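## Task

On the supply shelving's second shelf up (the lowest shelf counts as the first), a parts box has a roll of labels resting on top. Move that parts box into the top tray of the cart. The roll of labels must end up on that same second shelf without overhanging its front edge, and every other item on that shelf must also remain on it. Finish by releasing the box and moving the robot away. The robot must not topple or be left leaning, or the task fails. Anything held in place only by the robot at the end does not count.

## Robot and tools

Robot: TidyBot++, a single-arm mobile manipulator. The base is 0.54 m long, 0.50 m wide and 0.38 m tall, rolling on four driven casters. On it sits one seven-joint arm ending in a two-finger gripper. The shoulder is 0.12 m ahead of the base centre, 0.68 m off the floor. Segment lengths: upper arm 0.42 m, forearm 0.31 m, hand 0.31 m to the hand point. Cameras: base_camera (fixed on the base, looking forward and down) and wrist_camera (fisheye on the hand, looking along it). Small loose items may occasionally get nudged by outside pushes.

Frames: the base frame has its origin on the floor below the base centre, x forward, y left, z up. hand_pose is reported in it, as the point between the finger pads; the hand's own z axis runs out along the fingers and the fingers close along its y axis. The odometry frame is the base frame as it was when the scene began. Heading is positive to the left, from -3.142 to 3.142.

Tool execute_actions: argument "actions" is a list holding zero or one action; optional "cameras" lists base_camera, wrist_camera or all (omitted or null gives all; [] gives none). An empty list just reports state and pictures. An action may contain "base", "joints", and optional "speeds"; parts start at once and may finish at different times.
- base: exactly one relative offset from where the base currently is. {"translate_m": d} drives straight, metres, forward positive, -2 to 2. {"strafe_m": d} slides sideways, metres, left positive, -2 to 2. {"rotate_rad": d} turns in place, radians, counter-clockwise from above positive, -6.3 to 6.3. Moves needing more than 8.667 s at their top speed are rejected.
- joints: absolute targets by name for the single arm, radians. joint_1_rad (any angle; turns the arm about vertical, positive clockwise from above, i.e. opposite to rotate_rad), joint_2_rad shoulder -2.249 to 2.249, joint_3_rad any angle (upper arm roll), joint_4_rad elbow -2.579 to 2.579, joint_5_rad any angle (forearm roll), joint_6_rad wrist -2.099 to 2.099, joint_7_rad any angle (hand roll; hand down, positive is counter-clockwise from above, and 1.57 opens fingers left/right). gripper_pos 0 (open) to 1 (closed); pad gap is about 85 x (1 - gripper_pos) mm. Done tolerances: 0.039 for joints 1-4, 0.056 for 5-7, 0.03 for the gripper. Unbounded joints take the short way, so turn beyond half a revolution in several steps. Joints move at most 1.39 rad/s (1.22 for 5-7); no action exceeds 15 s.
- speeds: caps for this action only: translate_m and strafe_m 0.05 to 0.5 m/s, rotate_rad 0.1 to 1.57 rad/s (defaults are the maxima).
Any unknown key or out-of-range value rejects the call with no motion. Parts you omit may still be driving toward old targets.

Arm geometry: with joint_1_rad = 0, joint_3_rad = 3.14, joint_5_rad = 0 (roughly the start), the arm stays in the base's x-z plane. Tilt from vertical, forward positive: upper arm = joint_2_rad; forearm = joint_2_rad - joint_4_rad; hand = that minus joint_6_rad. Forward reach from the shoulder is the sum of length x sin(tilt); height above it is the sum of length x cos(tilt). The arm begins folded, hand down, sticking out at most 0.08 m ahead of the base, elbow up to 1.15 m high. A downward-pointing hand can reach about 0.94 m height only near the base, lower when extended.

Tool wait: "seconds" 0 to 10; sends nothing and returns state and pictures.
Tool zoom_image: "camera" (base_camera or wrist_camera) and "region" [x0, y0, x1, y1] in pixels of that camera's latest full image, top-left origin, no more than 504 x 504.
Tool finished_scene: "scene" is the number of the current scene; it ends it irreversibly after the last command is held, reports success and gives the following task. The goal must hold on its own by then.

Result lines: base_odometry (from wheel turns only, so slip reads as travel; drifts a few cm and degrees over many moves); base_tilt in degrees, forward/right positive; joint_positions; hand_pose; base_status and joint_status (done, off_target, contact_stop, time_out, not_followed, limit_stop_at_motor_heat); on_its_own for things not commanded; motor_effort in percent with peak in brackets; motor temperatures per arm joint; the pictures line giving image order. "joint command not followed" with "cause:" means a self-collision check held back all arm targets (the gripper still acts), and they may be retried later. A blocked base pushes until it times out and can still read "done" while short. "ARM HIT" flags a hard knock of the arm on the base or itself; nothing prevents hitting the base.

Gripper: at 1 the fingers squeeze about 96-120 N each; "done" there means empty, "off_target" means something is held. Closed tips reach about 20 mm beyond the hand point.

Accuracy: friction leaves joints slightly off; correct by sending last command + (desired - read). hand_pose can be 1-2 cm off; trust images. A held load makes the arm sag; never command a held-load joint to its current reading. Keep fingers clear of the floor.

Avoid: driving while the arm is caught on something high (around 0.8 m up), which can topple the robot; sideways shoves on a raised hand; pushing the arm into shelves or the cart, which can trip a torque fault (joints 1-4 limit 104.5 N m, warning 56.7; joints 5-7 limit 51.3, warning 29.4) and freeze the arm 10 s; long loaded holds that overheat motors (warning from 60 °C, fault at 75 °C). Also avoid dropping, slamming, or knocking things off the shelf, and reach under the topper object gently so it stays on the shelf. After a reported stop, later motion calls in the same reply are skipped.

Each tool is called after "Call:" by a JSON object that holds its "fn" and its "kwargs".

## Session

Call:
{"fn": "execute_actions", "kwargs": {"actions": [{"joints":{"joint_6_rad":0.45}}]}}

Scene clock: 1.57 s.
Motor temperatures (°C, as the motors report them): [25 33 27 30 33 34 40]
base_odometry: x=+0.000 y=+0.000 heading=+0.000 (m, m, rad; odometry frame)
base_tilt: forward=-0.7 right=-0.7 (deg)
base_status: not commanded
joint_positions: joint_1_rad=+0.038 joint_2_rad=-0.372 joint_3_rad=+3.143 joint_4_rad=-2.540 joint_5_rad=+0.040 joint_6_rad=+0.429 joint_7_rad=+1.516 gripper_pos=+0.000
joint_status: all done
motor_effort: joint_1_rad=+0(1) joint_2_rad=-7(7) joint_3_rad=+1(1) joint_4_rad=+21(20) joint_5_rad=+0(0) joint_6_rad=+8(8) joint_7_rad=-1(0) (%)
hand_pose: x=+0.5329 y=-0.0098 z=+0.8452 quat_wxyz=(+0.000, +0.764, -0.017, +0.645) (m; base frame)
pictures: base_camera, wrist_camera
camera_calibration (this result's frames):
wrist_camera: T_world_to_cam=[[-0.026639, -0.999639, 0.00339494, 0.000502603], [-0.223002, 0.00263206, -0.974814, 0.984673], [0.974454, -0.0267251, -0.222992, -0.191345], [0, 0, 0, 1]] pos_world=[0.406054, -0.00720301, 0.917203]
Images, in order (width x height): base_camera 644x364, wrist_camera 644x476.

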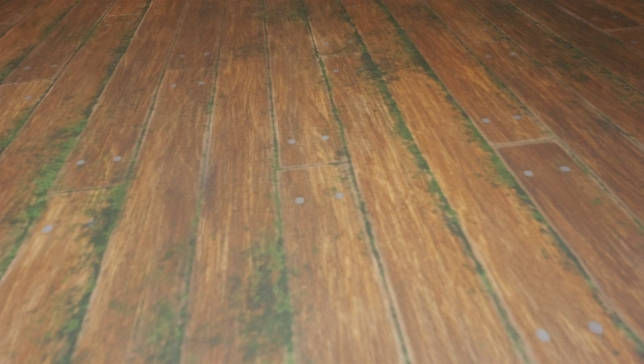

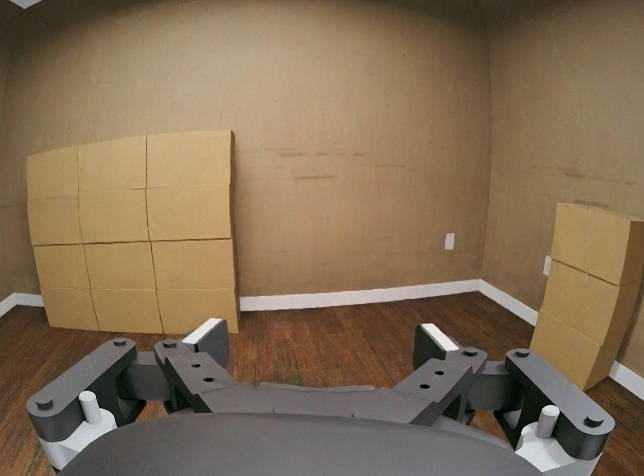

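Room axis is about +0.15 rad.

Call:
{"fn": "execute_actions", "kwargs": {"actions": [{"base":{"rotate_rad":1.72},"joints":{"joint_1_rad":-0.03,"joint_5_rad":-0.03,"joint_7_rad":1.6}}], "cameras": ["wrist_camera"]}}

Call:
{"fn": "execute_actions", "kwargs": {"actions": [{"base":{"rotate_rad":1.57}}]}}

Scene clock: 7.23 s.
Motor temperatures (°C, as the motors report them): [25 33 27 30 33 34 40]
base_odometry: x=+0.000 y=+0.000 heading=+1.719 (m, m, rad; odometry frame)
base_tilt: forward=-0.7 right=-0.7 (deg)
base_status: done
joint_positions: joint_1_rad=-0.010 joint_2_rad=-0.372 joint_3_rad=+3.143 joint_4_rad=-2.540 joint_5_rad=-0.011 joint_6_rad=+0.429 joint_7_rad=+1.559 gripper_pos=+0.000
joint_status: all done
motor_effort: joint_1_rad=+0(0) joint_2_rad=-7(7) joint_3_rad=+1(2) joint_4_rad=+20(20) joint_5_rad=+0(0) joint_6_rad=+8(9) joint_7_rad=-1(0) (%)
hand_pose: x=+0.5330 y=+0.0032 z=+0.8453 quat_wxyz=(-0.008, +0.764, -0.007, +0.645) (m; base frame)
pictures: wrist_camera
camera_calibration (this result's frames):
wrist_camera: T_world_to_cam=[[-0.000802281, -0.999996, 0.00284195, 0.000255002], [-0.222756, -0.00259183, -0.974871, 0.984688], [0.974874, -0.00141518, -0.222753, -0.191599], [0, 0, 0, 1]] pos_world=[0.40613, 0.002536, 0.917263]
Images, in order (width x height): wrist_camera 644x476.

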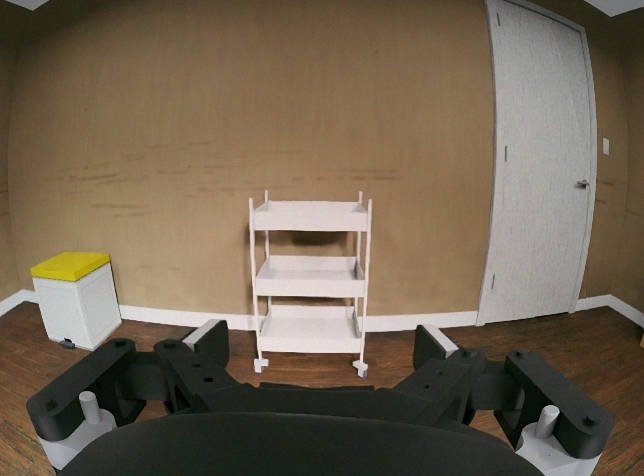

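Scene clock: 9.57 s.
Motor temperatures (°C, as the motors report them): [25 33 27 30 33 34 40]
base_odometry: x=+0.000 y=+0.000 heading=-2.995 (m, m, rad; odometry frame)
base_tilt: forward=-0.7 right=-0.7 (deg)
base_status: done
joint_positions: joint_1_rad=-0.012 joint_2_rad=-0.372 joint_3_rad=+3.143 joint_4_rad=-2.540 joint_5_rad=-0.011 joint_6_rad=+0.429 joint_7_rad=+1.559 gripper_pos=+0.000
joint_status: not commanded
motor_effort: joint_1_rad=+0(1) joint_2_rad=-7(8) joint_3_rad=+0(2) joint_4_rad=+20(20) joint_5_rad=+0(0) joint_6_rad=+9(9) joint_7_rad=+0(0) (%)
hand_pose: x=+0.5330 y=+0.0043 z=+0.8453 quat_wxyz=(-0.009, +0.764, -0.006, +0.645) (m; base frame)
pictures: base_camera, wrist_camera
camera_calibration (this result's frames):
wrist_camera: T_world_to_cam=[[0.00164246, -0.999994, 0.00290713, -0.0000723764], [-0.222749, -0.00319995, -0.974871, 0.984685], [0.974874, 0.000953625, -0.222753, -0.191597], [0, 0, 0, 1]] pos_world=[0.40612, 0.00326127, 0.917262]
Images, in order (width x height): base_camera 644x364, wrist_camera 644x476.

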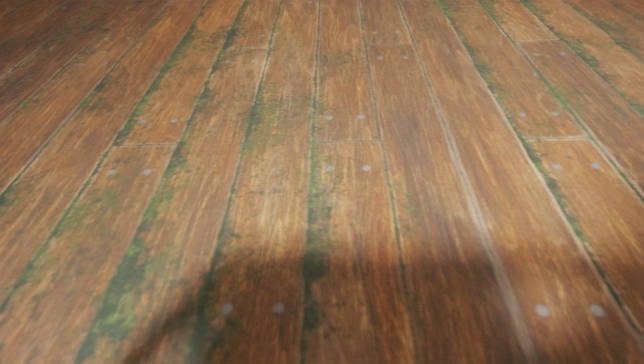

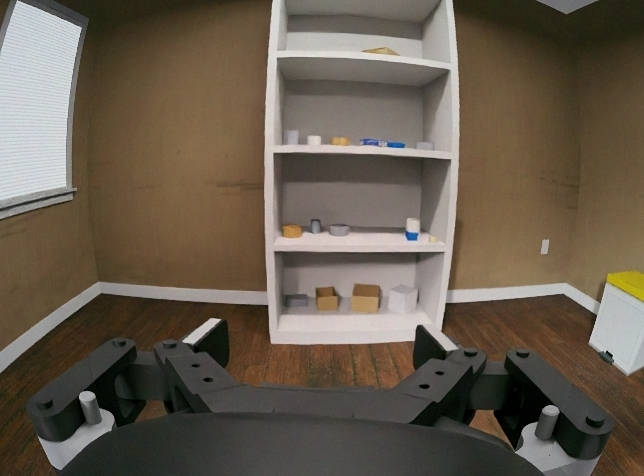

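Call:
{"fn": "execute_actions", "kwargs": {"actions": [{"base":{"strafe_m":-0.4},"joints":{"joint_2_rad":0.9,"joint_4_rad":-1.61,"joint_6_rad":0.78}}], "cameras": []}}

Call:
{"fn": "execute_actions", "kwargs": {"actions": [{"base":{"translate_m":0.97}}]}}

Scene clock: 16.20 s.
Motor temperatures (°C, as the motors report them): [25 33 27 30 33 34 40]
base_odometry: x=-0.059 y=+0.396 heading=-2.994 (m, m, rad; odometry frame)
base_tilt: forward=-0.6 right=-0.7 (deg)
base_status: done
joint_positions: joint_1_rad=-0.014 joint_2_rad=+0.883 joint_3_rad=+3.145 joint_4_rad=-1.635 joint_5_rad=-0.011 joint_6_rad=+0.737 joint_7_rad=+1.559 gripper_pos=+0.000
joint_status: all done
motor_effort: joint_1_rad=+0(2) joint_2_rad=-46(48) joint_3_rad=+0(3) joint_4_rad=+16(21) joint_5_rad=+0(1) joint_6_rad=+9(9) joint_7_rad=+0(1) (%)
hand_pose: x=+0.9320 y=+0.0081 z=+0.6285 quat_wxyz=(-0.006, +0.778, -0.005, +0.629) (m; base frame)
pictures: none
No camera images: the call's "cameras" was empty. Leave "cameras" out to get every camera's image.

Scene clock: 19.50 s.
Motor temperatures (°C, as the motors report them): [25 33 27 30 33 34 40]
base_odometry: x=-1.019 y=+0.254 heading=-2.995 (m, m, rad; odometry frame)
base_tilt: forward=-0.6 right=-0.7 (deg)
base_status: done
joint_positions: joint_1_rad=-0.014 joint_2_rad=+0.883 joint_3_rad=+3.145 joint_4_rad=-1.629 joint_5_rad=-0.011 joint_6_rad=+0.740 joint_7_rad=+1.559 gripper_pos=+0.000
joint_status: not commanded
motor_effort: joint_1_rad=+0(4) joint_2_rad=-46(49) joint_3_rad=+0(2) joint_4_rad=+16(17) joint_5_rad=+0(1) joint_6_rad=+9(9) joint_7_rad=+0(0) (%)
hand_pose: x=+0.9341 y=+0.0086 z=+0.6320 quat_wxyz=(-0.006, +0.775, -0.005, +0.632) (m; base frame)
pictures: base_camera, wrist_camera
camera_calibration (this result's frames):
wrist_camera: T_world_to_cam=[[0.000448626, -0.999959, 0.00901576, 0.00149324], [-0.256465, -0.00882927, -0.966513, 0.892413], [0.966554, -0.00187862, -0.256458, -0.601004], [0, 0, 0, 1]] pos_world=[0.809774, 0.00824348, 0.708383]
Images, in order (width x height): base_camera 644x364, wrist_camera 644x476.

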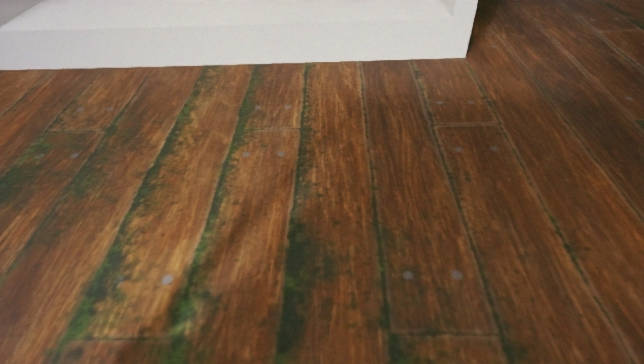

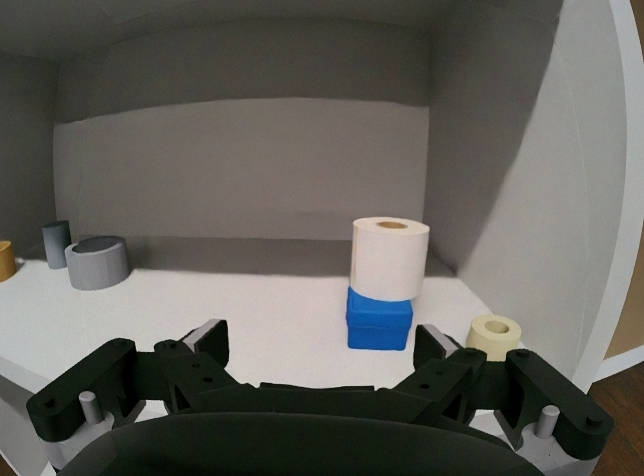

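Call:
{"fn": "execute_actions", "kwargs": {"actions": [{"base":{"strafe_m":-0.06},"joints":{"joint_2_rad":0.92}}], "cameras": []}}

Call:
{"fn": "execute_actions", "kwargs": {"actions": [{"base":{"translate_m":0.1}}], "cameras": ["wrist_camera"]}}

Scene clock: 24.33 s.
Motor temperatures (°C, as the motors report them): [25 33 27 30 33 34 40]
base_odometry: x=-1.028 y=+0.314 heading=-2.994 (m, m, rad; odometry frame)
base_tilt: forward=-0.7 right=-0.7 (deg)
base_status: done
joint_positions: joint_1_rad=-0.019 joint_2_rad=+0.897 joint_3_rad=+3.147 joint_4_rad=-1.629 joint_5_rad=-0.012 joint_6_rad=+0.740 joint_7_rad=+1.559 gripper_pos=+0.000
joint_status: all done
motor_effort: joint_1_rad=+0(5) joint_2_rad=-47(47) joint_3_rad=+0(3) joint_4_rad=+16(16) joint_5_rad=+0(1) joint_6_rad=+9(9) joint_7_rad=+0(0) (%)
hand_pose: x=+0.9333 y=+0.0118 z=+0.6213 quat_wxyz=(-0.007, +0.779, -0.003, +0.627) (m; base frame)
pictures: none
No camera images: the call's "cameras" was empty. Leave "cameras" out to get every camera's image.

Scene clock: 25.60 s.
Motor temperatures (°C, as the motors report them): [25 33 27 30 33 34 40]
base_odometry: x=-1.127 y=+0.299 heading=-2.995 (m, m, rad; odometry frame)
base_tilt: forward=-0.6 right=-0.7 (deg)
base_status: done
joint_positions: joint_1_rad=-0.019 joint_2_rad=+0.899 joint_3_rad=+3.147 joint_4_rad=-1.626 joint_5_rad=-0.012 joint_6_rad=+0.741 joint_7_rad=+1.559 gripper_pos=+0.000
joint_status: not commanded
motor_effort: joint_1_rad=+1(3) joint_2_rad=-46(50) joint_3_rad=+0(1) joint_4_rad=+16(17) joint_5_rad=-1(1) joint_6_rad=+9(10) joint_7_rad=+0(0) (%)
hand_pose: x=+0.9344 y=+0.0118 z=+0.6215 quat_wxyz=(-0.007, +0.778, -0.003, +0.628) (m; base frame)
pictures: wrist_camera
camera_calibration (this result's frames):
wrist_camera: T_world_to_cam=[[0.00438941, -0.999937, 0.0103049, 0.000280657], [-0.266812, -0.0111025, -0.963685, 0.890308], [0.963739, 0.00148054, -0.266844, -0.594947], [0, 0, 0, 1]] pos_world=[0.810917, 0.0110461, 0.699215]
Images, in order (width x height): wrist_camera 644x476.

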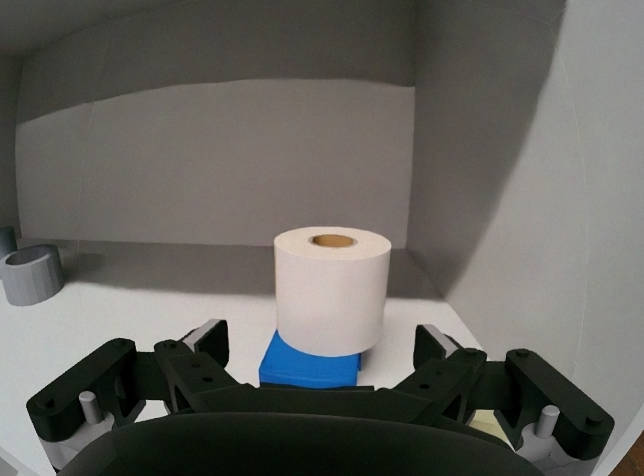

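Call:
{"fn": "execute_actions", "kwargs": {"actions": [{"base":{"strafe_m":-0.007},"joints":{"joint_2_rad":0.93}}], "cameras": []}}

Call:
{"fn": "execute_actions", "kwargs": {"actions": [{"base":{"translate_m":0.075},"speeds":{"translate_m":0.1}}], "cameras": ["wrist_camera"]}}

Scene clock: 30.93 s.
Motor temperatures (°C, as the motors report them): [25 33 27 30 33 34 40]
base_odometry: x=-1.128 y=+0.306 heading=-2.994 (m, m, rad; odometry frame)
base_tilt: forward=-0.7 right=-0.7 (deg)
base_status: done
joint_positions: joint_1_rad=-0.021 joint_2_rad=+0.905 joint_3_rad=+3.147 joint_4_rad=-1.626 joint_5_rad=-0.012 joint_6_rad=+0.741 joint_7_rad=+1.559 gripper_pos=+0.000
joint_status: all done
motor_effort: joint_1_rad=+1(5) joint_2_rad=-47(48) joint_3_rad=+0(3) joint_4_rad=+16(16) joint_5_rad=+0(1) joint_6_rad=+8(9) joint_7_rad=+0(0) (%)
hand_pose: x=+0.9340 y=+0.0134 z=+0.6168 quat_wxyz=(-0.008, +0.780, -0.002, +0.626) (m; base frame)
pictures: none
No camera images: the call's "cameras" was empty. Leave "cameras" out to get every camera's image.

Scene clock: 32.27 s.
Motor temperatures (°C, as the motors report them): [25 33 27 30 33 34 40]
base_odometry: x=-1.203 y=+0.295 heading=-2.995 (m, m, rad; odometry frame)
base_tilt: forward=-0.6 right=-0.7 (deg)
base_status: done
joint_positions: joint_1_rad=-0.022 joint_2_rad=+0.905 joint_3_rad=+3.147 joint_4_rad=-1.626 joint_5_rad=-0.012 joint_6_rad=+0.741 joint_7_rad=+1.559 gripper_pos=+0.000
joint_status: not commanded
motor_effort: joint_1_rad=+0(7) joint_2_rad=-47(48) joint_3_rad=+0(3) joint_4_rad=+16(17) joint_5_rad=+0(1) joint_6_rad=+9(9) joint_7_rad=-1(0) (%)
hand_pose: x=+0.9340 y=+0.0136 z=+0.6162 quat_wxyz=(-0.008, +0.780, -0.002, +0.625) (m; base frame)
pictures: wrist_camera
camera_calibration (this result's frames):
wrist_camera: T_world_to_cam=[[0.00649133, -0.99993, 0.00992908, 0.000448271], [-0.272898, -0.0113238, -0.961976, 0.889768], [0.962021, 0.00353488, -0.272952, -0.590662], [0, 0, 0, 1]] pos_world=[0.811042, 0.0126117, 0.694709]
Images, in order (width x height): wrist_camera 644x476.

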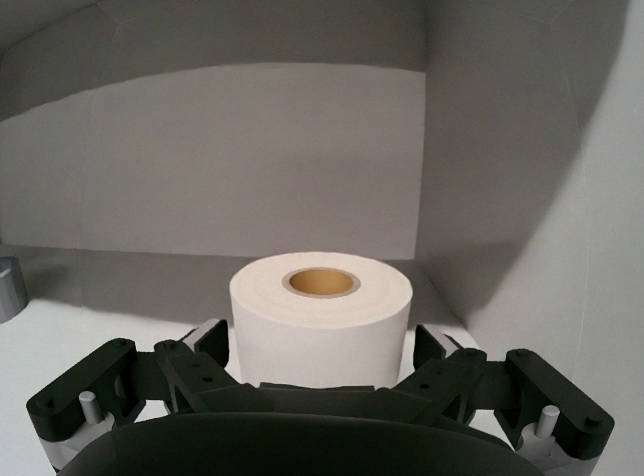

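Call:
{"fn": "execute_actions", "kwargs": {"actions": [{"base":{"translate_m":0.015},"speeds":{"translate_m":0.1}}], "cameras": []}}

Call:
{"fn": "execute_actions", "kwargs": {"actions": [{"joints":{"gripper_pos":1}}], "cameras": []}}

Call:
{"fn": "execute_actions", "kwargs": {"actions": [{"joints":{"joint_2_rad":0.865}}], "cameras": []}}

Call:
{"fn": "execute_actions", "kwargs": {"actions": [{"base":{"strafe_m":0.2},"speeds":{"strafe_m":0.2}}], "cameras": ["wrist_camera"]}}

Call:
{"fn": "execute_actions", "kwargs": {"actions": [{"joints":{"joint_2_rad":0.965}}], "cameras": ["wrist_camera"]}}

Scene clock: 38.17 s.
Motor temperatures (°C, as the motors report them): [25 34 27 30 33 34 40]
base_odometry: x=-1.218 y=+0.293 heading=-2.995 (m, m, rad; odometry frame)
base_tilt: forward=-0.6 right=-0.7 (deg)
base_status: done
joint_positions: joint_1_rad=-0.022 joint_2_rad=+0.907 joint_3_rad=+3.147 joint_4_rad=-1.624 joint_5_rad=-0.012 joint_6_rad=+0.741 joint_7_rad=+1.559 gripper_pos=+0.000
joint_status: not commanded
motor_effort: joint_1_rad=+1(5) joint_2_rad=-47(48) joint_3_rad=+0(3) joint_4_rad=+16(17) joint_5_rad=+0(1) joint_6_rad=+9(8) joint_7_rad=+0(0) (%)
hand_pose: x=+0.9345 y=+0.0137 z=+0.6156 quat_wxyz=(-0.008, +0.780, -0.002, +0.625) (m; base frame)
pictures: none
No camera images: the call's "cameras" was empty. Leave "cameras" out to get every camera's image.

Scene clock: 39.27 s.
Motor temperatures (°C, as the motors report them): [25 34 27 30 33 34 40]
base_odometry: x=-1.218 y=+0.293 heading=-2.995 (m, m, rad; odometry frame)
base_tilt: forward=-0.7 right=-0.7 (deg)
base_status: not commanded
joint_positions: joint_1_rad=-0.022 joint_2_rad=+0.907 joint_3_rad=+3.147 joint_4_rad=-1.624 joint_5_rad=-0.012 joint_6_rad=+0.742 joint_7_rad=+1.559 gripper_pos=+0.242
joint_status: gripper_pos off_target (ended at +0.242, target +1.000)
motor_effort: joint_1_rad=+0(1) joint_2_rad=-46(47) joint_3_rad=+0(0) joint_4_rad=+16(16) joint_5_rad=+0(0) joint_6_rad=+8(8) joint_7_rad=-1(0) (%)
hand_pose: x=+0.9345 y=+0.0136 z=+0.6159 quat_wxyz=(-0.008, +0.780, -0.002, +0.626) (m; base frame)
pictures: none
No camera images: the call's "cameras" was empty. Leave "cameras" out to get every camera's image.

Scene clock: 40.07 s.
Motor temperatures (°C, as the motors report them): [25 34 27 30 33 34 40]
base_odometry: x=-1.218 y=+0.293 heading=-2.995 (m, m, rad; odometry frame)
base_tilt: forward=-0.7 right=-0.7 (deg)
base_status: not commanded
joint_positions: joint_1_rad=-0.022 joint_2_rad=+0.898 joint_3_rad=+3.147 joint_4_rad=-1.624 joint_5_rad=-0.012 joint_6_rad=+0.742 joint_7_rad=+1.559 gripper_pos=+0.242
joint_status: all done
motor_effort: joint_1_rad=+0(0) joint_2_rad=-49(50) joint_3_rad=+0(0) joint_4_rad=+17(17) joint_5_rad=+0(0) joint_6_rad=+10(10) joint_7_rad=+0(1) (%)
hand_pose: x=+0.9351 y=+0.0137 z=+0.6232 quat_wxyz=(-0.008, +0.777, -0.002, +0.629) (m; base frame)
pictures: none
No camera images: the call's "cameras" was empty. Leave "cameras" out to get every camera's image.

Scene clock: 41.87 s.
Motor temperatures (°C, as the motors report them): [25 34 27 30 33 34 40]
base_odometry: x=-1.189 y=+0.095 heading=-2.996 (m, m, rad; odometry frame)
base_tilt: forward=-0.7 right=-0.7 (deg)
base_status: done
joint_positions: joint_1_rad=-0.026 joint_2_rad=+0.898 joint_3_rad=+3.146 joint_4_rad=-1.624 joint_5_rad=-0.012 joint_6_rad=+0.742 joint_7_rad=+1.559 gripper_pos=+0.242
joint_status: not commanded
motor_effort: joint_1_rad=+0(6) joint_2_rad=-49(49) joint_3_rad=+0(3) joint_4_rad=+17(17) joint_5_rad=+0(1) joint_6_rad=+9(9) joint_7_rad=+0(0) (%)
hand_pose: x=+0.9350 y=+0.0173 z=+0.6232 quat_wxyz=(-0.009, +0.777, -0.001, +0.629) (m; base frame)
pictures: wrist_camera
camera_calibration (this result's frames):
wrist_camera: T_world_to_cam=[[0.0106093, -0.9999, 0.00929888, 0.00055534], [-0.26336, -0.0117652, -0.964626, 0.889543], [0.964639, 0.00778505, -0.263458, -0.598184], [0, 0, 0, 1]] pos_world=[0.811295, 0.0156778, 0.700475]
Images, in order (width x height): wrist_camera 644x476.

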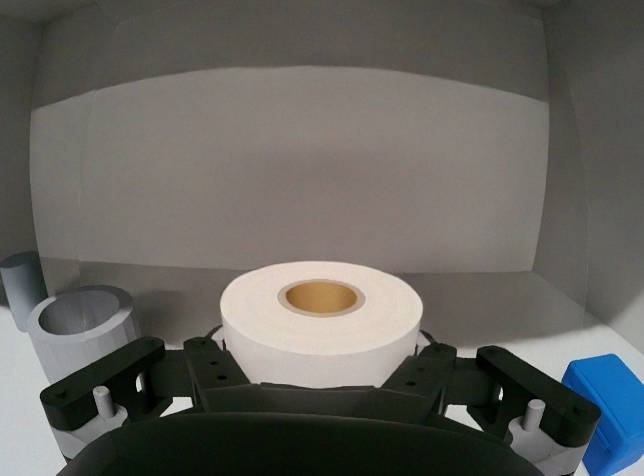

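Scene clock: 42.83 s.
Motor temperatures (°C, as the motors report them): [25 34 27 30 33 34 40]
base_odometry: x=-1.189 y=+0.095 heading=-2.996 (m, m, rad; odometry frame)
base_tilt: forward=-0.6 right=-0.7 (deg)
base_status: not commanded
joint_positions: joint_1_rad=-0.026 joint_2_rad=+0.958 joint_3_rad=+3.146 joint_4_rad=-1.624 joint_5_rad=-0.012 joint_6_rad=+0.748 joint_7_rad=+1.559 gripper_pos=+0.242
joint_status: all done
motor_effort: joint_1_rad=+0(1) joint_2_rad=-49(51) joint_3_rad=+0(0) joint_4_rad=+16(17) joint_5_rad=+0(0) joint_6_rad=+10(10) joint_7_rad=-1(0) (%)
hand_pose: x=+0.9306 y=+0.0172 z=+0.5766 quat_wxyz=(-0.009, +0.794, -0.001, +0.608) (m; base frame)
pictures: wrist_camera
camera_calibration (this result's frames):
wrist_camera: T_world_to_cam=[[0.0111113, -0.999887, 0.0101746, -0.000061348], [-0.314545, -0.0131537, -0.949152, 0.882118], [0.949178, 0.00734591, -0.314655, -0.562308], [0, 0, 0, 1]] pos_world=[0.811197, 0.0156724, 0.660331]
Images, in order (width x height): wrist_camera 644x476.

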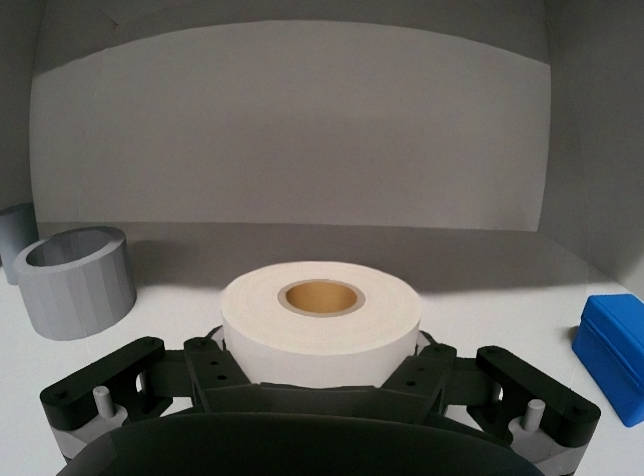

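Touched, it seems (j6 shifted). Box is ~4 cm tall; needs the hand at ≈0.56.

Call:
{"fn": "execute_actions", "kwargs": {"actions": [{"joints":{"gripper_pos":0}}], "cameras": []}}

Call:
{"fn": "execute_actions", "kwargs": {"actions": [{"base":{"translate_m":-0.14}}], "cameras": []}}

Call:
{"fn": "execute_actions", "kwargs": {"actions": [{"base":{"strafe_m":-0.185},"speeds":{"strafe_m":0.2},"joints":{"joint_6_rad":0.66}}], "cameras": ["wrist_camera"]}}

Scene clock: 49.37 s.
Motor temperatures (°C, as the motors report them): [25 34 27 30 33 34 40]
base_odometry: x=-1.189 y=+0.095 heading=-2.996 (m, m, rad; odometry frame)
base_tilt: forward=-0.6 right=-0.7 (deg)
base_status: not commanded
joint_positions: joint_1_rad=-0.026 joint_2_rad=+0.958 joint_3_rad=+3.146 joint_4_rad=-1.624 joint_5_rad=-0.012 joint_6_rad=+0.748 joint_7_rad=+1.559 gripper_pos=+0.000
joint_status: all done
motor_effort: joint_1_rad=+0(0) joint_2_rad=-47(49) joint_3_rad=+0(0) joint_4_rad=+15(16) joint_5_rad=+0(0) joint_6_rad=+8(9) joint_7_rad=-1(0) (%)
hand_pose: x=+0.9306 y=+0.0172 z=+0.5766 quat_wxyz=(-0.009, +0.794, -0.001, +0.608) (m; base frame)
pictures: none
No camera images: the call's "cameras" was empty. Leave "cameras" out to get every camera's image.

Scene clock: 50.80 s.
Motor temperatures (°C, as the motors report them): [25 34 27 30 33 34 40]
base_odometry: x=-1.050 y=+0.115 heading=-2.995 (m, m, rad; odometry frame)
base_tilt: forward=-0.7 right=-0.7 (deg)
base_status: done
joint_positions: joint_1_rad=-0.026 joint_2_rad=+0.958 joint_3_rad=+3.146 joint_4_rad=-1.623 joint_5_rad=-0.012 joint_6_rad=+0.748 joint_7_rad=+1.559 gripper_pos=+0.000
joint_status: not commanded
motor_effort: joint_1_rad=+0(1) joint_2_rad=-47(50) joint_3_rad=+0(0) joint_4_rad=+15(17) joint_5_rad=+0(0) joint_6_rad=+8(9) joint_7_rad=+0(1) (%)
hand_pose: x=+0.9308 y=+0.0172 z=+0.5768 quat_wxyz=(-0.009, +0.794, -0.001, +0.608) (m; base frame)
pictures: none
No camera images: the call's "cameras" was empty. Leave "cameras" out to get every camera's image.

Scene clock: 52.50 s.
Motor temperatures (°C, as the motors report them): [25 34 27 30 33 34 40]
base_odometry: x=-1.077 y=+0.299 heading=-2.996 (m, m, rad; odometry frame)
base_tilt: forward=-0.7 right=-0.7 (deg)
base_status: done
joint_positions: joint_1_rad=-0.028 joint_2_rad=+0.958 joint_3_rad=+3.146 joint_4_rad=-1.623 joint_5_rad=-0.012 joint_6_rad=+0.695 joint_7_rad=+1.559 gripper_pos=+0.000
joint_status: all done
motor_effort: joint_1_rad=+0(5) joint_2_rad=-47(49) joint_3_rad=+0(2) joint_4_rad=+15(16) joint_5_rad=+0(1) joint_6_rad=+8(8) joint_7_rad=+0(0) (%)
hand_pose: x=+0.9261 y=+0.0190 z=+0.5610 quat_wxyz=(-0.009, +0.809, +0.000, +0.587) (m; base frame)
pictures: wrist_camera
camera_calibration (this result's frames):
wrist_camera: T_world_to_cam=[[0.0140546, -0.999853, 0.00978042, -0.00049007], [-0.363763, -0.014224, -0.931383, 0.901572], [0.931386, 0.0095325, -0.36391, -0.518812], [0, 0, 0, 1]] pos_world=[0.811179, 0.0172795, 0.650913]
Images, in order (width x height): wrist_camera 644x476.

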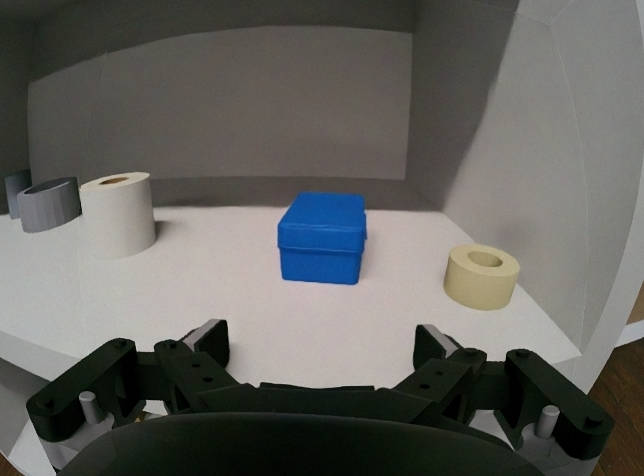

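Call:
{"fn": "execute_actions", "kwargs": {"actions": [{"base":{"translate_m":0.125},"speeds":{"translate_m":0.1}}], "cameras": ["wrist_camera"]}}

Call:
{"fn": "execute_actions", "kwargs": {"actions": [{"joints":{"gripper_pos":1}}], "cameras": []}}

Call:
{"fn": "execute_actions", "kwargs": {"actions": [{"joints":{"joint_2_rad":0.85}}], "cameras": ["wrist_camera"]}}

Scene clock: 59.10 s.
Motor temperatures (°C, as the motors report them): [25 35 27 30 33 34 40]
base_odometry: x=-1.200 y=+0.281 heading=-2.996 (m, m, rad; odometry frame)
base_tilt: forward=-0.6 right=-0.7 (deg)
base_status: done
joint_positions: joint_1_rad=-0.028 joint_2_rad=+0.958 joint_3_rad=+3.146 joint_4_rad=-1.623 joint_5_rad=-0.012 joint_6_rad=+0.695 joint_7_rad=+1.559 gripper_pos=+0.000
joint_status: not commanded
motor_effort: joint_1_rad=+0(1) joint_2_rad=-47(50) joint_3_rad=+0(0) joint_4_rad=+15(16) joint_5_rad=+0(0) joint_6_rad=+9(9) joint_7_rad=+0(1) (%)
hand_pose: x=+0.9261 y=+0.0190 z=+0.5610 quat_wxyz=(-0.009, +0.809, +0.000, +0.587) (m; base frame)
pictures: wrist_camera
camera_calibration (this result's frames):
wrist_camera: T_world_to_cam=[[0.0140553, -0.999853, 0.00977926, -0.000489461], [-0.363736, -0.0142228, -0.931393, 0.901594], [0.931396, 0.00953391, -0.363883, -0.518859], [0, 0, 0, 1]] pos_world=[0.811213, 0.0172806, 0.650939]
Images, in order (width x height): wrist_camera 644x476.

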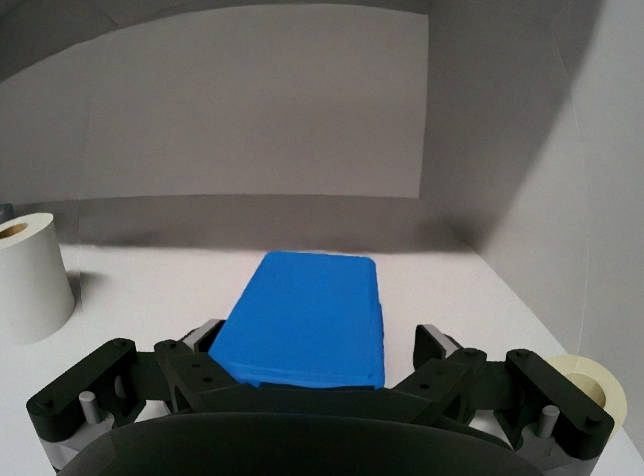

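Scene clock: 60.20 s.
Motor temperatures (°C, as the motors report them): [25 35 27 30 33 34 40]
base_odometry: x=-1.200 y=+0.281 heading=-2.996 (m, m, rad; odometry frame)
base_tilt: forward=-0.6 right=-0.7 (deg)
base_status: not commanded
joint_positions: joint_1_rad=-0.028 joint_2_rad=+0.957 joint_3_rad=+3.146 joint_4_rad=-1.621 joint_5_rad=-0.012 joint_6_rad=+0.695 joint_7_rad=+1.559 gripper_pos=+0.387
joint_status: gripper_pos off_target (ended at +0.387, target +1.000)
motor_effort: joint_1_rad=+1(2) joint_2_rad=-43(47) joint_3_rad=+0(1) joint_4_rad=+13(15) joint_5_rad=+0(1) joint_6_rad=+6(9) joint_7_rad=+0(0) (%)
hand_pose: x=+0.9270 y=+0.0191 z=+0.5629 quat_wxyz=(-0.009, +0.808, +0.000, +0.589) (m; base frame)
pictures: none
No camera images: the call's "cameras" was empty. Leave "cameras" out to get every camera's image.

Scene clock: 61.30 s.
Motor temperatures (°C, as the motors report them): [25 35 27 30 33 34 40]
base_odometry: x=-1.200 y=+0.281 heading=-2.996 (m, m, rad; odometry frame)
base_tilt: forward=-0.6 right=-0.7 (deg)
base_status: not commanded
joint_positions: joint_1_rad=-0.028 joint_2_rad=+0.866 joint_3_rad=+3.146 joint_4_rad=-1.621 joint_5_rad=-0.012 joint_6_rad=+0.694 joint_7_rad=+1.559 gripper_pos=+0.387
joint_status: all done
motor_effort: joint_1_rad=+0(1) joint_2_rad=-48(53) joint_3_rad=+0(0) joint_4_rad=+17(17) joint_5_rad=+0(0) joint_6_rad=+9(10) joint_7_rad=+0(0) (%)
hand_pose: x=+0.9344 y=+0.0193 z=+0.6366 quat_wxyz=(-0.010, +0.781, +0.000, +0.625) (m; base frame)
pictures: wrist_camera
camera_calibration (this result's frames):
wrist_camera: T_world_to_cam=[[0.0132104, -0.999877, 0.00845793, 0.000519222], [-0.2751, -0.0117666, -0.961344, 0.911225], [0.961325, 0.010373, -0.275221, -0.583552], [0, 0, 0, 1]] pos_world=[0.811654, 0.0172944, 0.71539]
Images, in order (width x height): wrist_camera 644x476.

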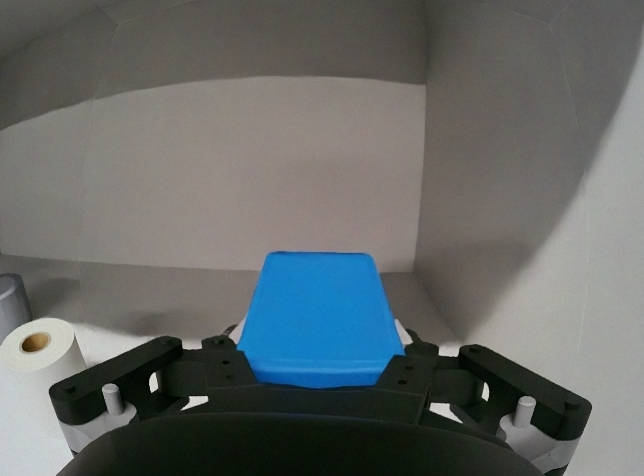

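Call:
{"fn": "execute_actions", "kwargs": {"actions": [{"base":{"translate_m":-1.09}}], "cameras": ["wrist_camera"]}}

Call:
{"fn": "execute_actions", "kwargs": {"actions": [{"base":{"rotate_rad":-1.57},"speeds":{"rotate_rad":1.0},"joints":{"joint_2_rad":0.48,"joint_4_rad":-1.13,"joint_6_rad":-0.37}}]}}

Scene clock: 68.43 s.
Motor temperatures (°C, as the motors report them): [25 35 27 30 33 34 40]
base_odometry: x=-0.122 y=+0.439 heading=-2.996 (m, m, rad; odometry frame)
base_tilt: forward=-0.6 right=-0.7 (deg)
base_status: done
joint_positions: joint_1_rad=-0.028 joint_2_rad=+0.866 joint_3_rad=+3.145 joint_4_rad=-1.621 joint_5_rad=-0.013 joint_6_rad=+0.694 joint_7_rad=+1.559 gripper_pos=+0.387
joint_status: not commanded
motor_effort: joint_1_rad=+0(6) joint_2_rad=-48(51) joint_3_rad=+0(3) joint_4_rad=+17(18) joint_5_rad=+0(1) joint_6_rad=+9(9) joint_7_rad=+0(0) (%)
hand_pose: x=+0.9345 y=+0.0197 z=+0.6368 quat_wxyz=(-0.011, +0.781, +0.000, +0.625) (m; base frame)
pictures: wrist_camera
camera_calibration (this result's frames):
wrist_camera: T_world_to_cam=[[0.0134077, -0.99988, 0.00778025, 0.00115427], [-0.274867, -0.0111668, -0.961417, 0.911266], [0.961389, 0.0107519, -0.274983, -0.583762], [0, 0, 0, 1]] pos_world=[0.811684, 0.0176066, 0.715573]
Images, in order (width x height): wrist_camera 644x476.

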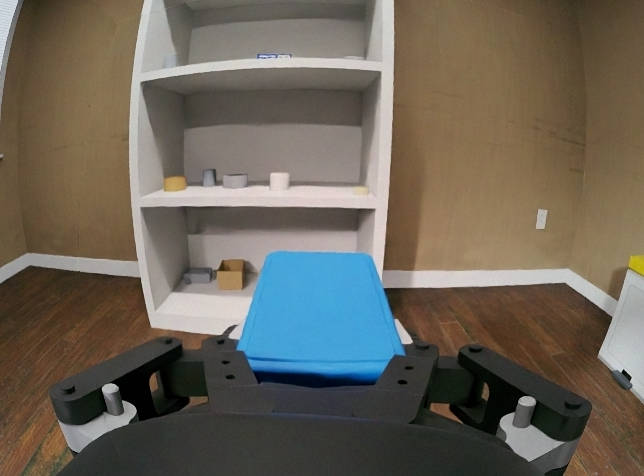

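Scene clock: 71.10 s.
Motor temperatures (°C, as the motors report them): [25 35 27 31 33 34 40]
base_odometry: x=-0.122 y=+0.439 heading=+1.718 (m, m, rad; odometry frame)
base_tilt: forward=-0.6 right=-0.7 (deg)
base_status: done
joint_positions: joint_1_rad=-0.023 joint_2_rad=+0.495 joint_3_rad=+3.147 joint_4_rad=-1.146 joint_5_rad=-0.013 joint_6_rad=-0.330 joint_7_rad=+1.559 gripper_pos=+0.387
joint_status: all done
motor_effort: joint_1_rad=+1(7) joint_2_rad=-43(52) joint_3_rad=+0(3) joint_4_rad=+24(24) joint_5_rad=+0(1) joint_6_rad=+8(9) joint_7_rad=+0(0) (%)
hand_pose: x=+0.9190 y=+0.0174 z=+0.9085 quat_wxyz=(-0.012, +0.834, -0.001, +0.552) (m; base frame)
pictures: base_camera, wrist_camera
camera_calibration (this result's frames):
wrist_camera: T_world_to_cam=[[0.0170035, -0.999851, 0.00302292, -0.00195428], [-0.441956, -0.0102278, -0.896979, 1.26314], [0.896876, 0.0139158, -0.442064, -0.283182], [0, 0, 0, 1]] pos_world=[0.812265, 0.0149059, 1.00783]
Images, in order (width x height): base_camera 644x364, wrist_camera 644x476.

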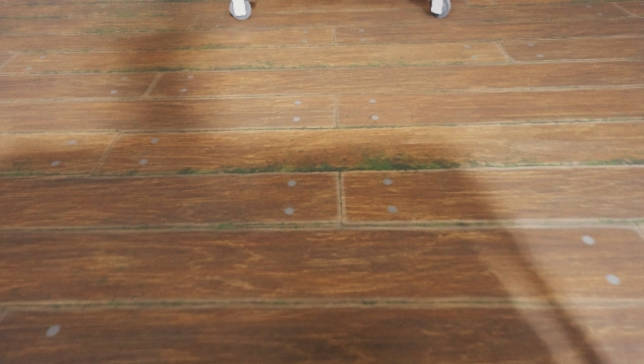

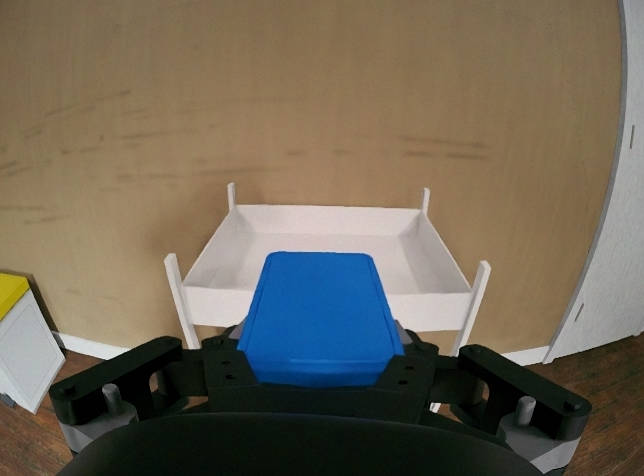

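Call:
{"fn": "execute_actions", "kwargs": {"actions": [{"base":{"translate_m":0.385}}], "cameras": []}}

Call:
{"fn": "execute_actions", "kwargs": {"actions": [{"joints":{"joint_2_rad":0.66}}]}}

Call:
{"fn": "execute_actions", "kwargs": {"actions": [{"joints":{"joint_2_rad":0.715}}], "cameras": ["wrist_camera"]}}

Scene clock: 76.73 s.
Motor temperatures (°C, as the motors report them): [25 35 27 31 33 34 40]
base_odometry: x=-0.178 y=+0.820 heading=+1.717 (m, m, rad; odometry frame)
base_tilt: forward=-0.6 right=-0.7 (deg)
base_status: done
joint_positions: joint_1_rad=-0.023 joint_2_rad=+0.493 joint_3_rad=+3.147 joint_4_rad=-1.146 joint_5_rad=-0.013 joint_6_rad=-0.334 joint_7_rad=+1.559 gripper_pos=+0.387
joint_status: not commanded
motor_effort: joint_1_rad=+0(3) joint_2_rad=-43(48) joint_3_rad=+0(1) joint_4_rad=+24(25) joint_5_rad=+0(0) joint_6_rad=+8(9) joint_7_rad=+0(0) (%)
hand_pose: x=+0.9181 y=+0.0174 z=+0.9088 quat_wxyz=(-0.012, +0.834, -0.001, +0.551) (m; base frame)
pictures: none
No camera images: the call's "cameras" was empty. Leave "cameras" out to get every camera's image.

Scene clock: 77.93 s.
Motor temperatures (°C, as the motors report them): [25 36 27 31 33 34 40]
base_odometry: x=-0.178 y=+0.820 heading=+1.717 (m, m, rad; odometry frame)
base_tilt: forward=-0.7 right=-0.7 (deg)
base_status: not commanded
joint_positions: joint_1_rad=-0.023 joint_2_rad=+0.668 joint_3_rad=+3.147 joint_4_rad=-1.146 joint_5_rad=-0.013 joint_6_rad=-0.335 joint_7_rad=+1.559 gripper_pos=+0.387
joint_status: all done
motor_effort: joint_1_rad=+0(0) joint_2_rad=-48(53) joint_3_rad=+0(0) joint_4_rad=+23(25) joint_5_rad=+0(0) joint_6_rad=+8(9) joint_7_rad=+0(1) (%)
hand_pose: x=+0.9454 y=+0.0180 z=+0.7669 quat_wxyz=(-0.010, +0.879, -0.001, +0.477) (m; base frame)
pictures: base_camera, wrist_camera
camera_calibration (this result's frames):
wrist_camera: T_world_to_cam=[[0.0176643, -0.999836, 0.00393962, -0.00268794], [-0.592542, -0.0136421, -0.805424, 1.22002], [0.805346, 0.0118929, -0.592686, -0.167362], [0, 0, 0, 1]] pos_world=[0.857744, 0.0159466, 0.883448]
Images, in order (width x height): base_camera 644x364, wrist_camera 644x476.

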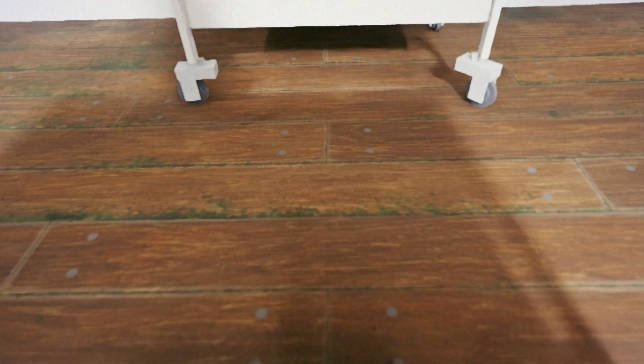

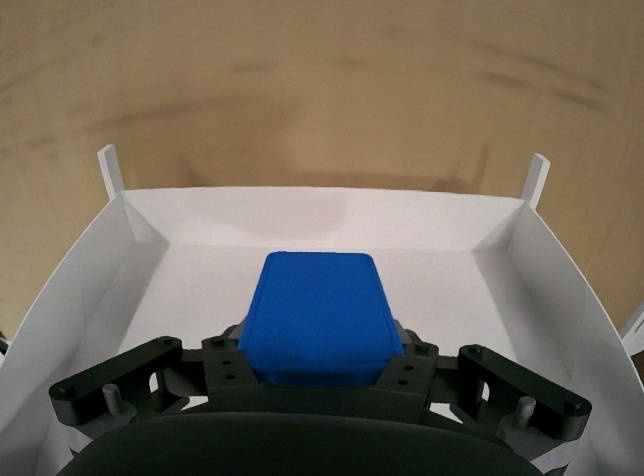

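Scene clock: 78.83 s.
Motor temperatures (°C, as the motors report them): [25 36 27 31 33 34 40]
base_odometry: x=-0.178 y=+0.820 heading=+1.717 (m, m, rad; odometry frame)
base_tilt: forward=-0.6 right=-0.7 (deg)
base_status: not commanded
joint_positions: joint_1_rad=-0.023 joint_2_rad=+0.702 joint_3_rad=+3.147 joint_4_rad=-1.146 joint_5_rad=-0.013 joint_6_rad=-0.335 joint_7_rad=+1.559 gripper_pos=+0.387
joint_status: all done
motor_effort: joint_1_rad=+0(1) joint_2_rad=-49(50) joint_3_rad=+0(0) joint_4_rad=+23(23) joint_5_rad=+0(0) joint_6_rad=+8(8) joint_7_rad=+0(0) (%)
hand_pose: x=+0.9478 y=+0.0181 z=+0.7387 quat_wxyz=(-0.010, +0.887, -0.001, +0.462) (m; base frame)
pictures: wrist_camera
camera_calibration (this result's frames):
wrist_camera: T_world_to_cam=[[0.0178013, -0.999833, 0.00410783, -0.00281894], [-0.61961, -0.014256, -0.78478, 1.20916], [0.784708, 0.0114249, -0.61976, -0.146447], [0, 0, 0, 1]] pos_world=[0.864178, 0.0160925, 0.858177]
Images, in order (width x height): wrist_camera 644x476.

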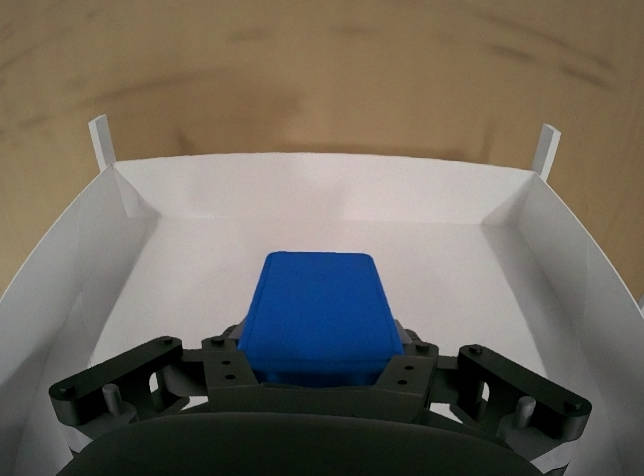

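Call:
{"fn": "execute_actions", "kwargs": {"actions": [{"joints":{"joint_2_rad":0.745}}], "cameras": []}}

Call:
{"fn": "execute_actions", "kwargs": {"actions": [{"joints":{"gripper_pos":0}}], "cameras": []}}

Call:
{"fn": "execute_actions", "kwargs": {"actions": [{"joints":{"joint_2_rad":0.45}}], "cameras": []}}

Call:
{"fn": "execute_actions", "kwargs": {"actions": [{"base":{"translate_m":-0.4}}], "cameras": ["wrist_camera"]}}

Scene clock: 85.43 s.
Motor temperatures (°C, as the motors report them): [25 36 27 31 33 34 40]
base_odometry: x=-0.178 y=+0.820 heading=+1.717 (m, m, rad; odometry frame)
base_tilt: forward=-0.6 right=-0.7 (deg)
base_status: not commanded
joint_positions: joint_1_rad=-0.023 joint_2_rad=+0.728 joint_3_rad=+3.147 joint_4_rad=-1.146 joint_5_rad=-0.013 joint_6_rad=-0.335 joint_7_rad=+1.559 gripper_pos=+0.387
joint_status: all done
motor_effort: joint_1_rad=+0(0) joint_2_rad=-49(50) joint_3_rad=+0(0) joint_4_rad=+22(23) joint_5_rad=+0(0) joint_6_rad=+7(7) joint_7_rad=+0(0) (%)
hand_pose: x=+0.9491 y=+0.0181 z=+0.7165 quat_wxyz=(-0.010, +0.893, -0.001, +0.450) (m; base frame)
pictures: none
No camera images: the call's "cameras" was empty. Leave "cameras" out to get every camera's image.

Scene clock: 86.53 s.
Motor temperatures (°C, as the motors report them): [25 36 27 31 33 34 40]
base_odometry: x=-0.178 y=+0.820 heading=+1.717 (m, m, rad; odometry frame)
base_tilt: forward=-0.7 right=-0.7 (deg)
base_status: not commanded
joint_positions: joint_1_rad=-0.023 joint_2_rad=+0.728 joint_3_rad=+3.147 joint_4_rad=-1.146 joint_5_rad=-0.013 joint_6_rad=-0.335 joint_7_rad=+1.559 gripper_pos=+0.000
joint_status: all done
motor_effort: joint_1_rad=+0(1) joint_2_rad=-48(49) joint_3_rad=+0(0) joint_4_rad=+21(22) joint_5_rad=+0(0) joint_6_rad=+7(8) joint_7_rad=+0(0) (%)
hand_pose: x=+0.9491 y=+0.0181 z=+0.7165 quat_wxyz=(-0.010, +0.893, -0.001, +0.450) (m; base frame)
pictures: none
No camera images: the call's "cameras" was empty. Leave "cameras" out to get every camera's image.

Scene clock: 88.13 s.
Motor temperatures (°C, as the motors report them): [25 36 27 31 33 34 40]
base_odometry: x=-0.178 y=+0.820 heading=+1.717 (m, m, rad; odometry frame)
base_tilt: forward=-0.7 right=-0.8 (deg)
base_status: not commanded
joint_positions: joint_1_rad=-0.023 joint_2_rad=+0.444 joint_3_rad=+3.147 joint_4_rad=-1.139 joint_5_rad=-0.013 joint_6_rad=-0.335 joint_7_rad=+1.559 gripper_pos=+0.000
joint_status: all done
motor_effort: joint_1_rad=+0(0) joint_2_rad=-41(51) joint_3_rad=+0(0) joint_4_rad=+24(24) joint_5_rad=+0(0) joint_6_rad=+8(8) joint_7_rad=-1(1) (%)
hand_pose: x=+0.9066 y=+0.0172 z=+0.9521 quat_wxyz=(-0.013, +0.819, -0.001, +0.574) (m; base frame)
pictures: none
No camera images: the call's "cameras" was empty. Leave "cameras" out to get every camera's image.

Scene clock: 90.43 s.
Motor temperatures (°C, as the motors report them): [25 36 27 31 33 34 40]
base_odometry: x=-0.120 y=+0.424 heading=+1.716 (m, m, rad; odometry frame)
base_tilt: forward=-0.6 right=-0.7 (deg)
base_status: done
joint_positions: joint_1_rad=-0.024 joint_2_rad=+0.446 joint_3_rad=+3.146 joint_4_rad=-1.139 joint_5_rad=-0.013 joint_6_rad=-0.335 joint_7_rad=+1.559 gripper_pos=+0.000
joint_status: not commanded
motor_effort: joint_1_rad=+1(4) joint_2_rad=-41(45) joint_3_rad=+0(2) joint_4_rad=+23(24) joint_5_rad=+0(0) joint_6_rad=+8(9) joint_7_rad=-1(0) (%)
hand_pose: x=+0.9071 y=+0.0184 z=+0.9504 quat_wxyz=(-0.013, +0.819, +0.000, +0.573) (m; base frame)
pictures: wrist_camera
camera_calibration (this result's frames):
wrist_camera: T_world_to_cam=[[0.0185385, -0.999825, 0.00239692, -0.00173959], [-0.395341, -0.0095322, -0.918485, 1.2736], [0.918348, 0.0160797, -0.395448, -0.317746], [0, 0, 0, 1]] pos_world=[0.795341, 0.0155102, 1.04414]
Images, in order (width x height): wrist_camera 644x476.

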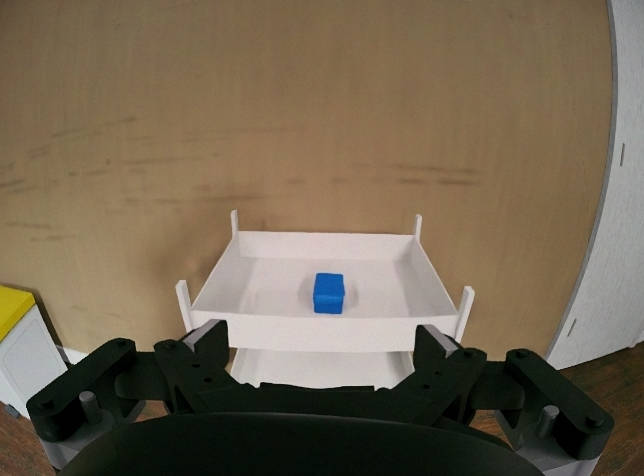

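Call:
{"fn": "finished_scene", "kwargs": {"scene": 2}}

The scene is finished: the task was done.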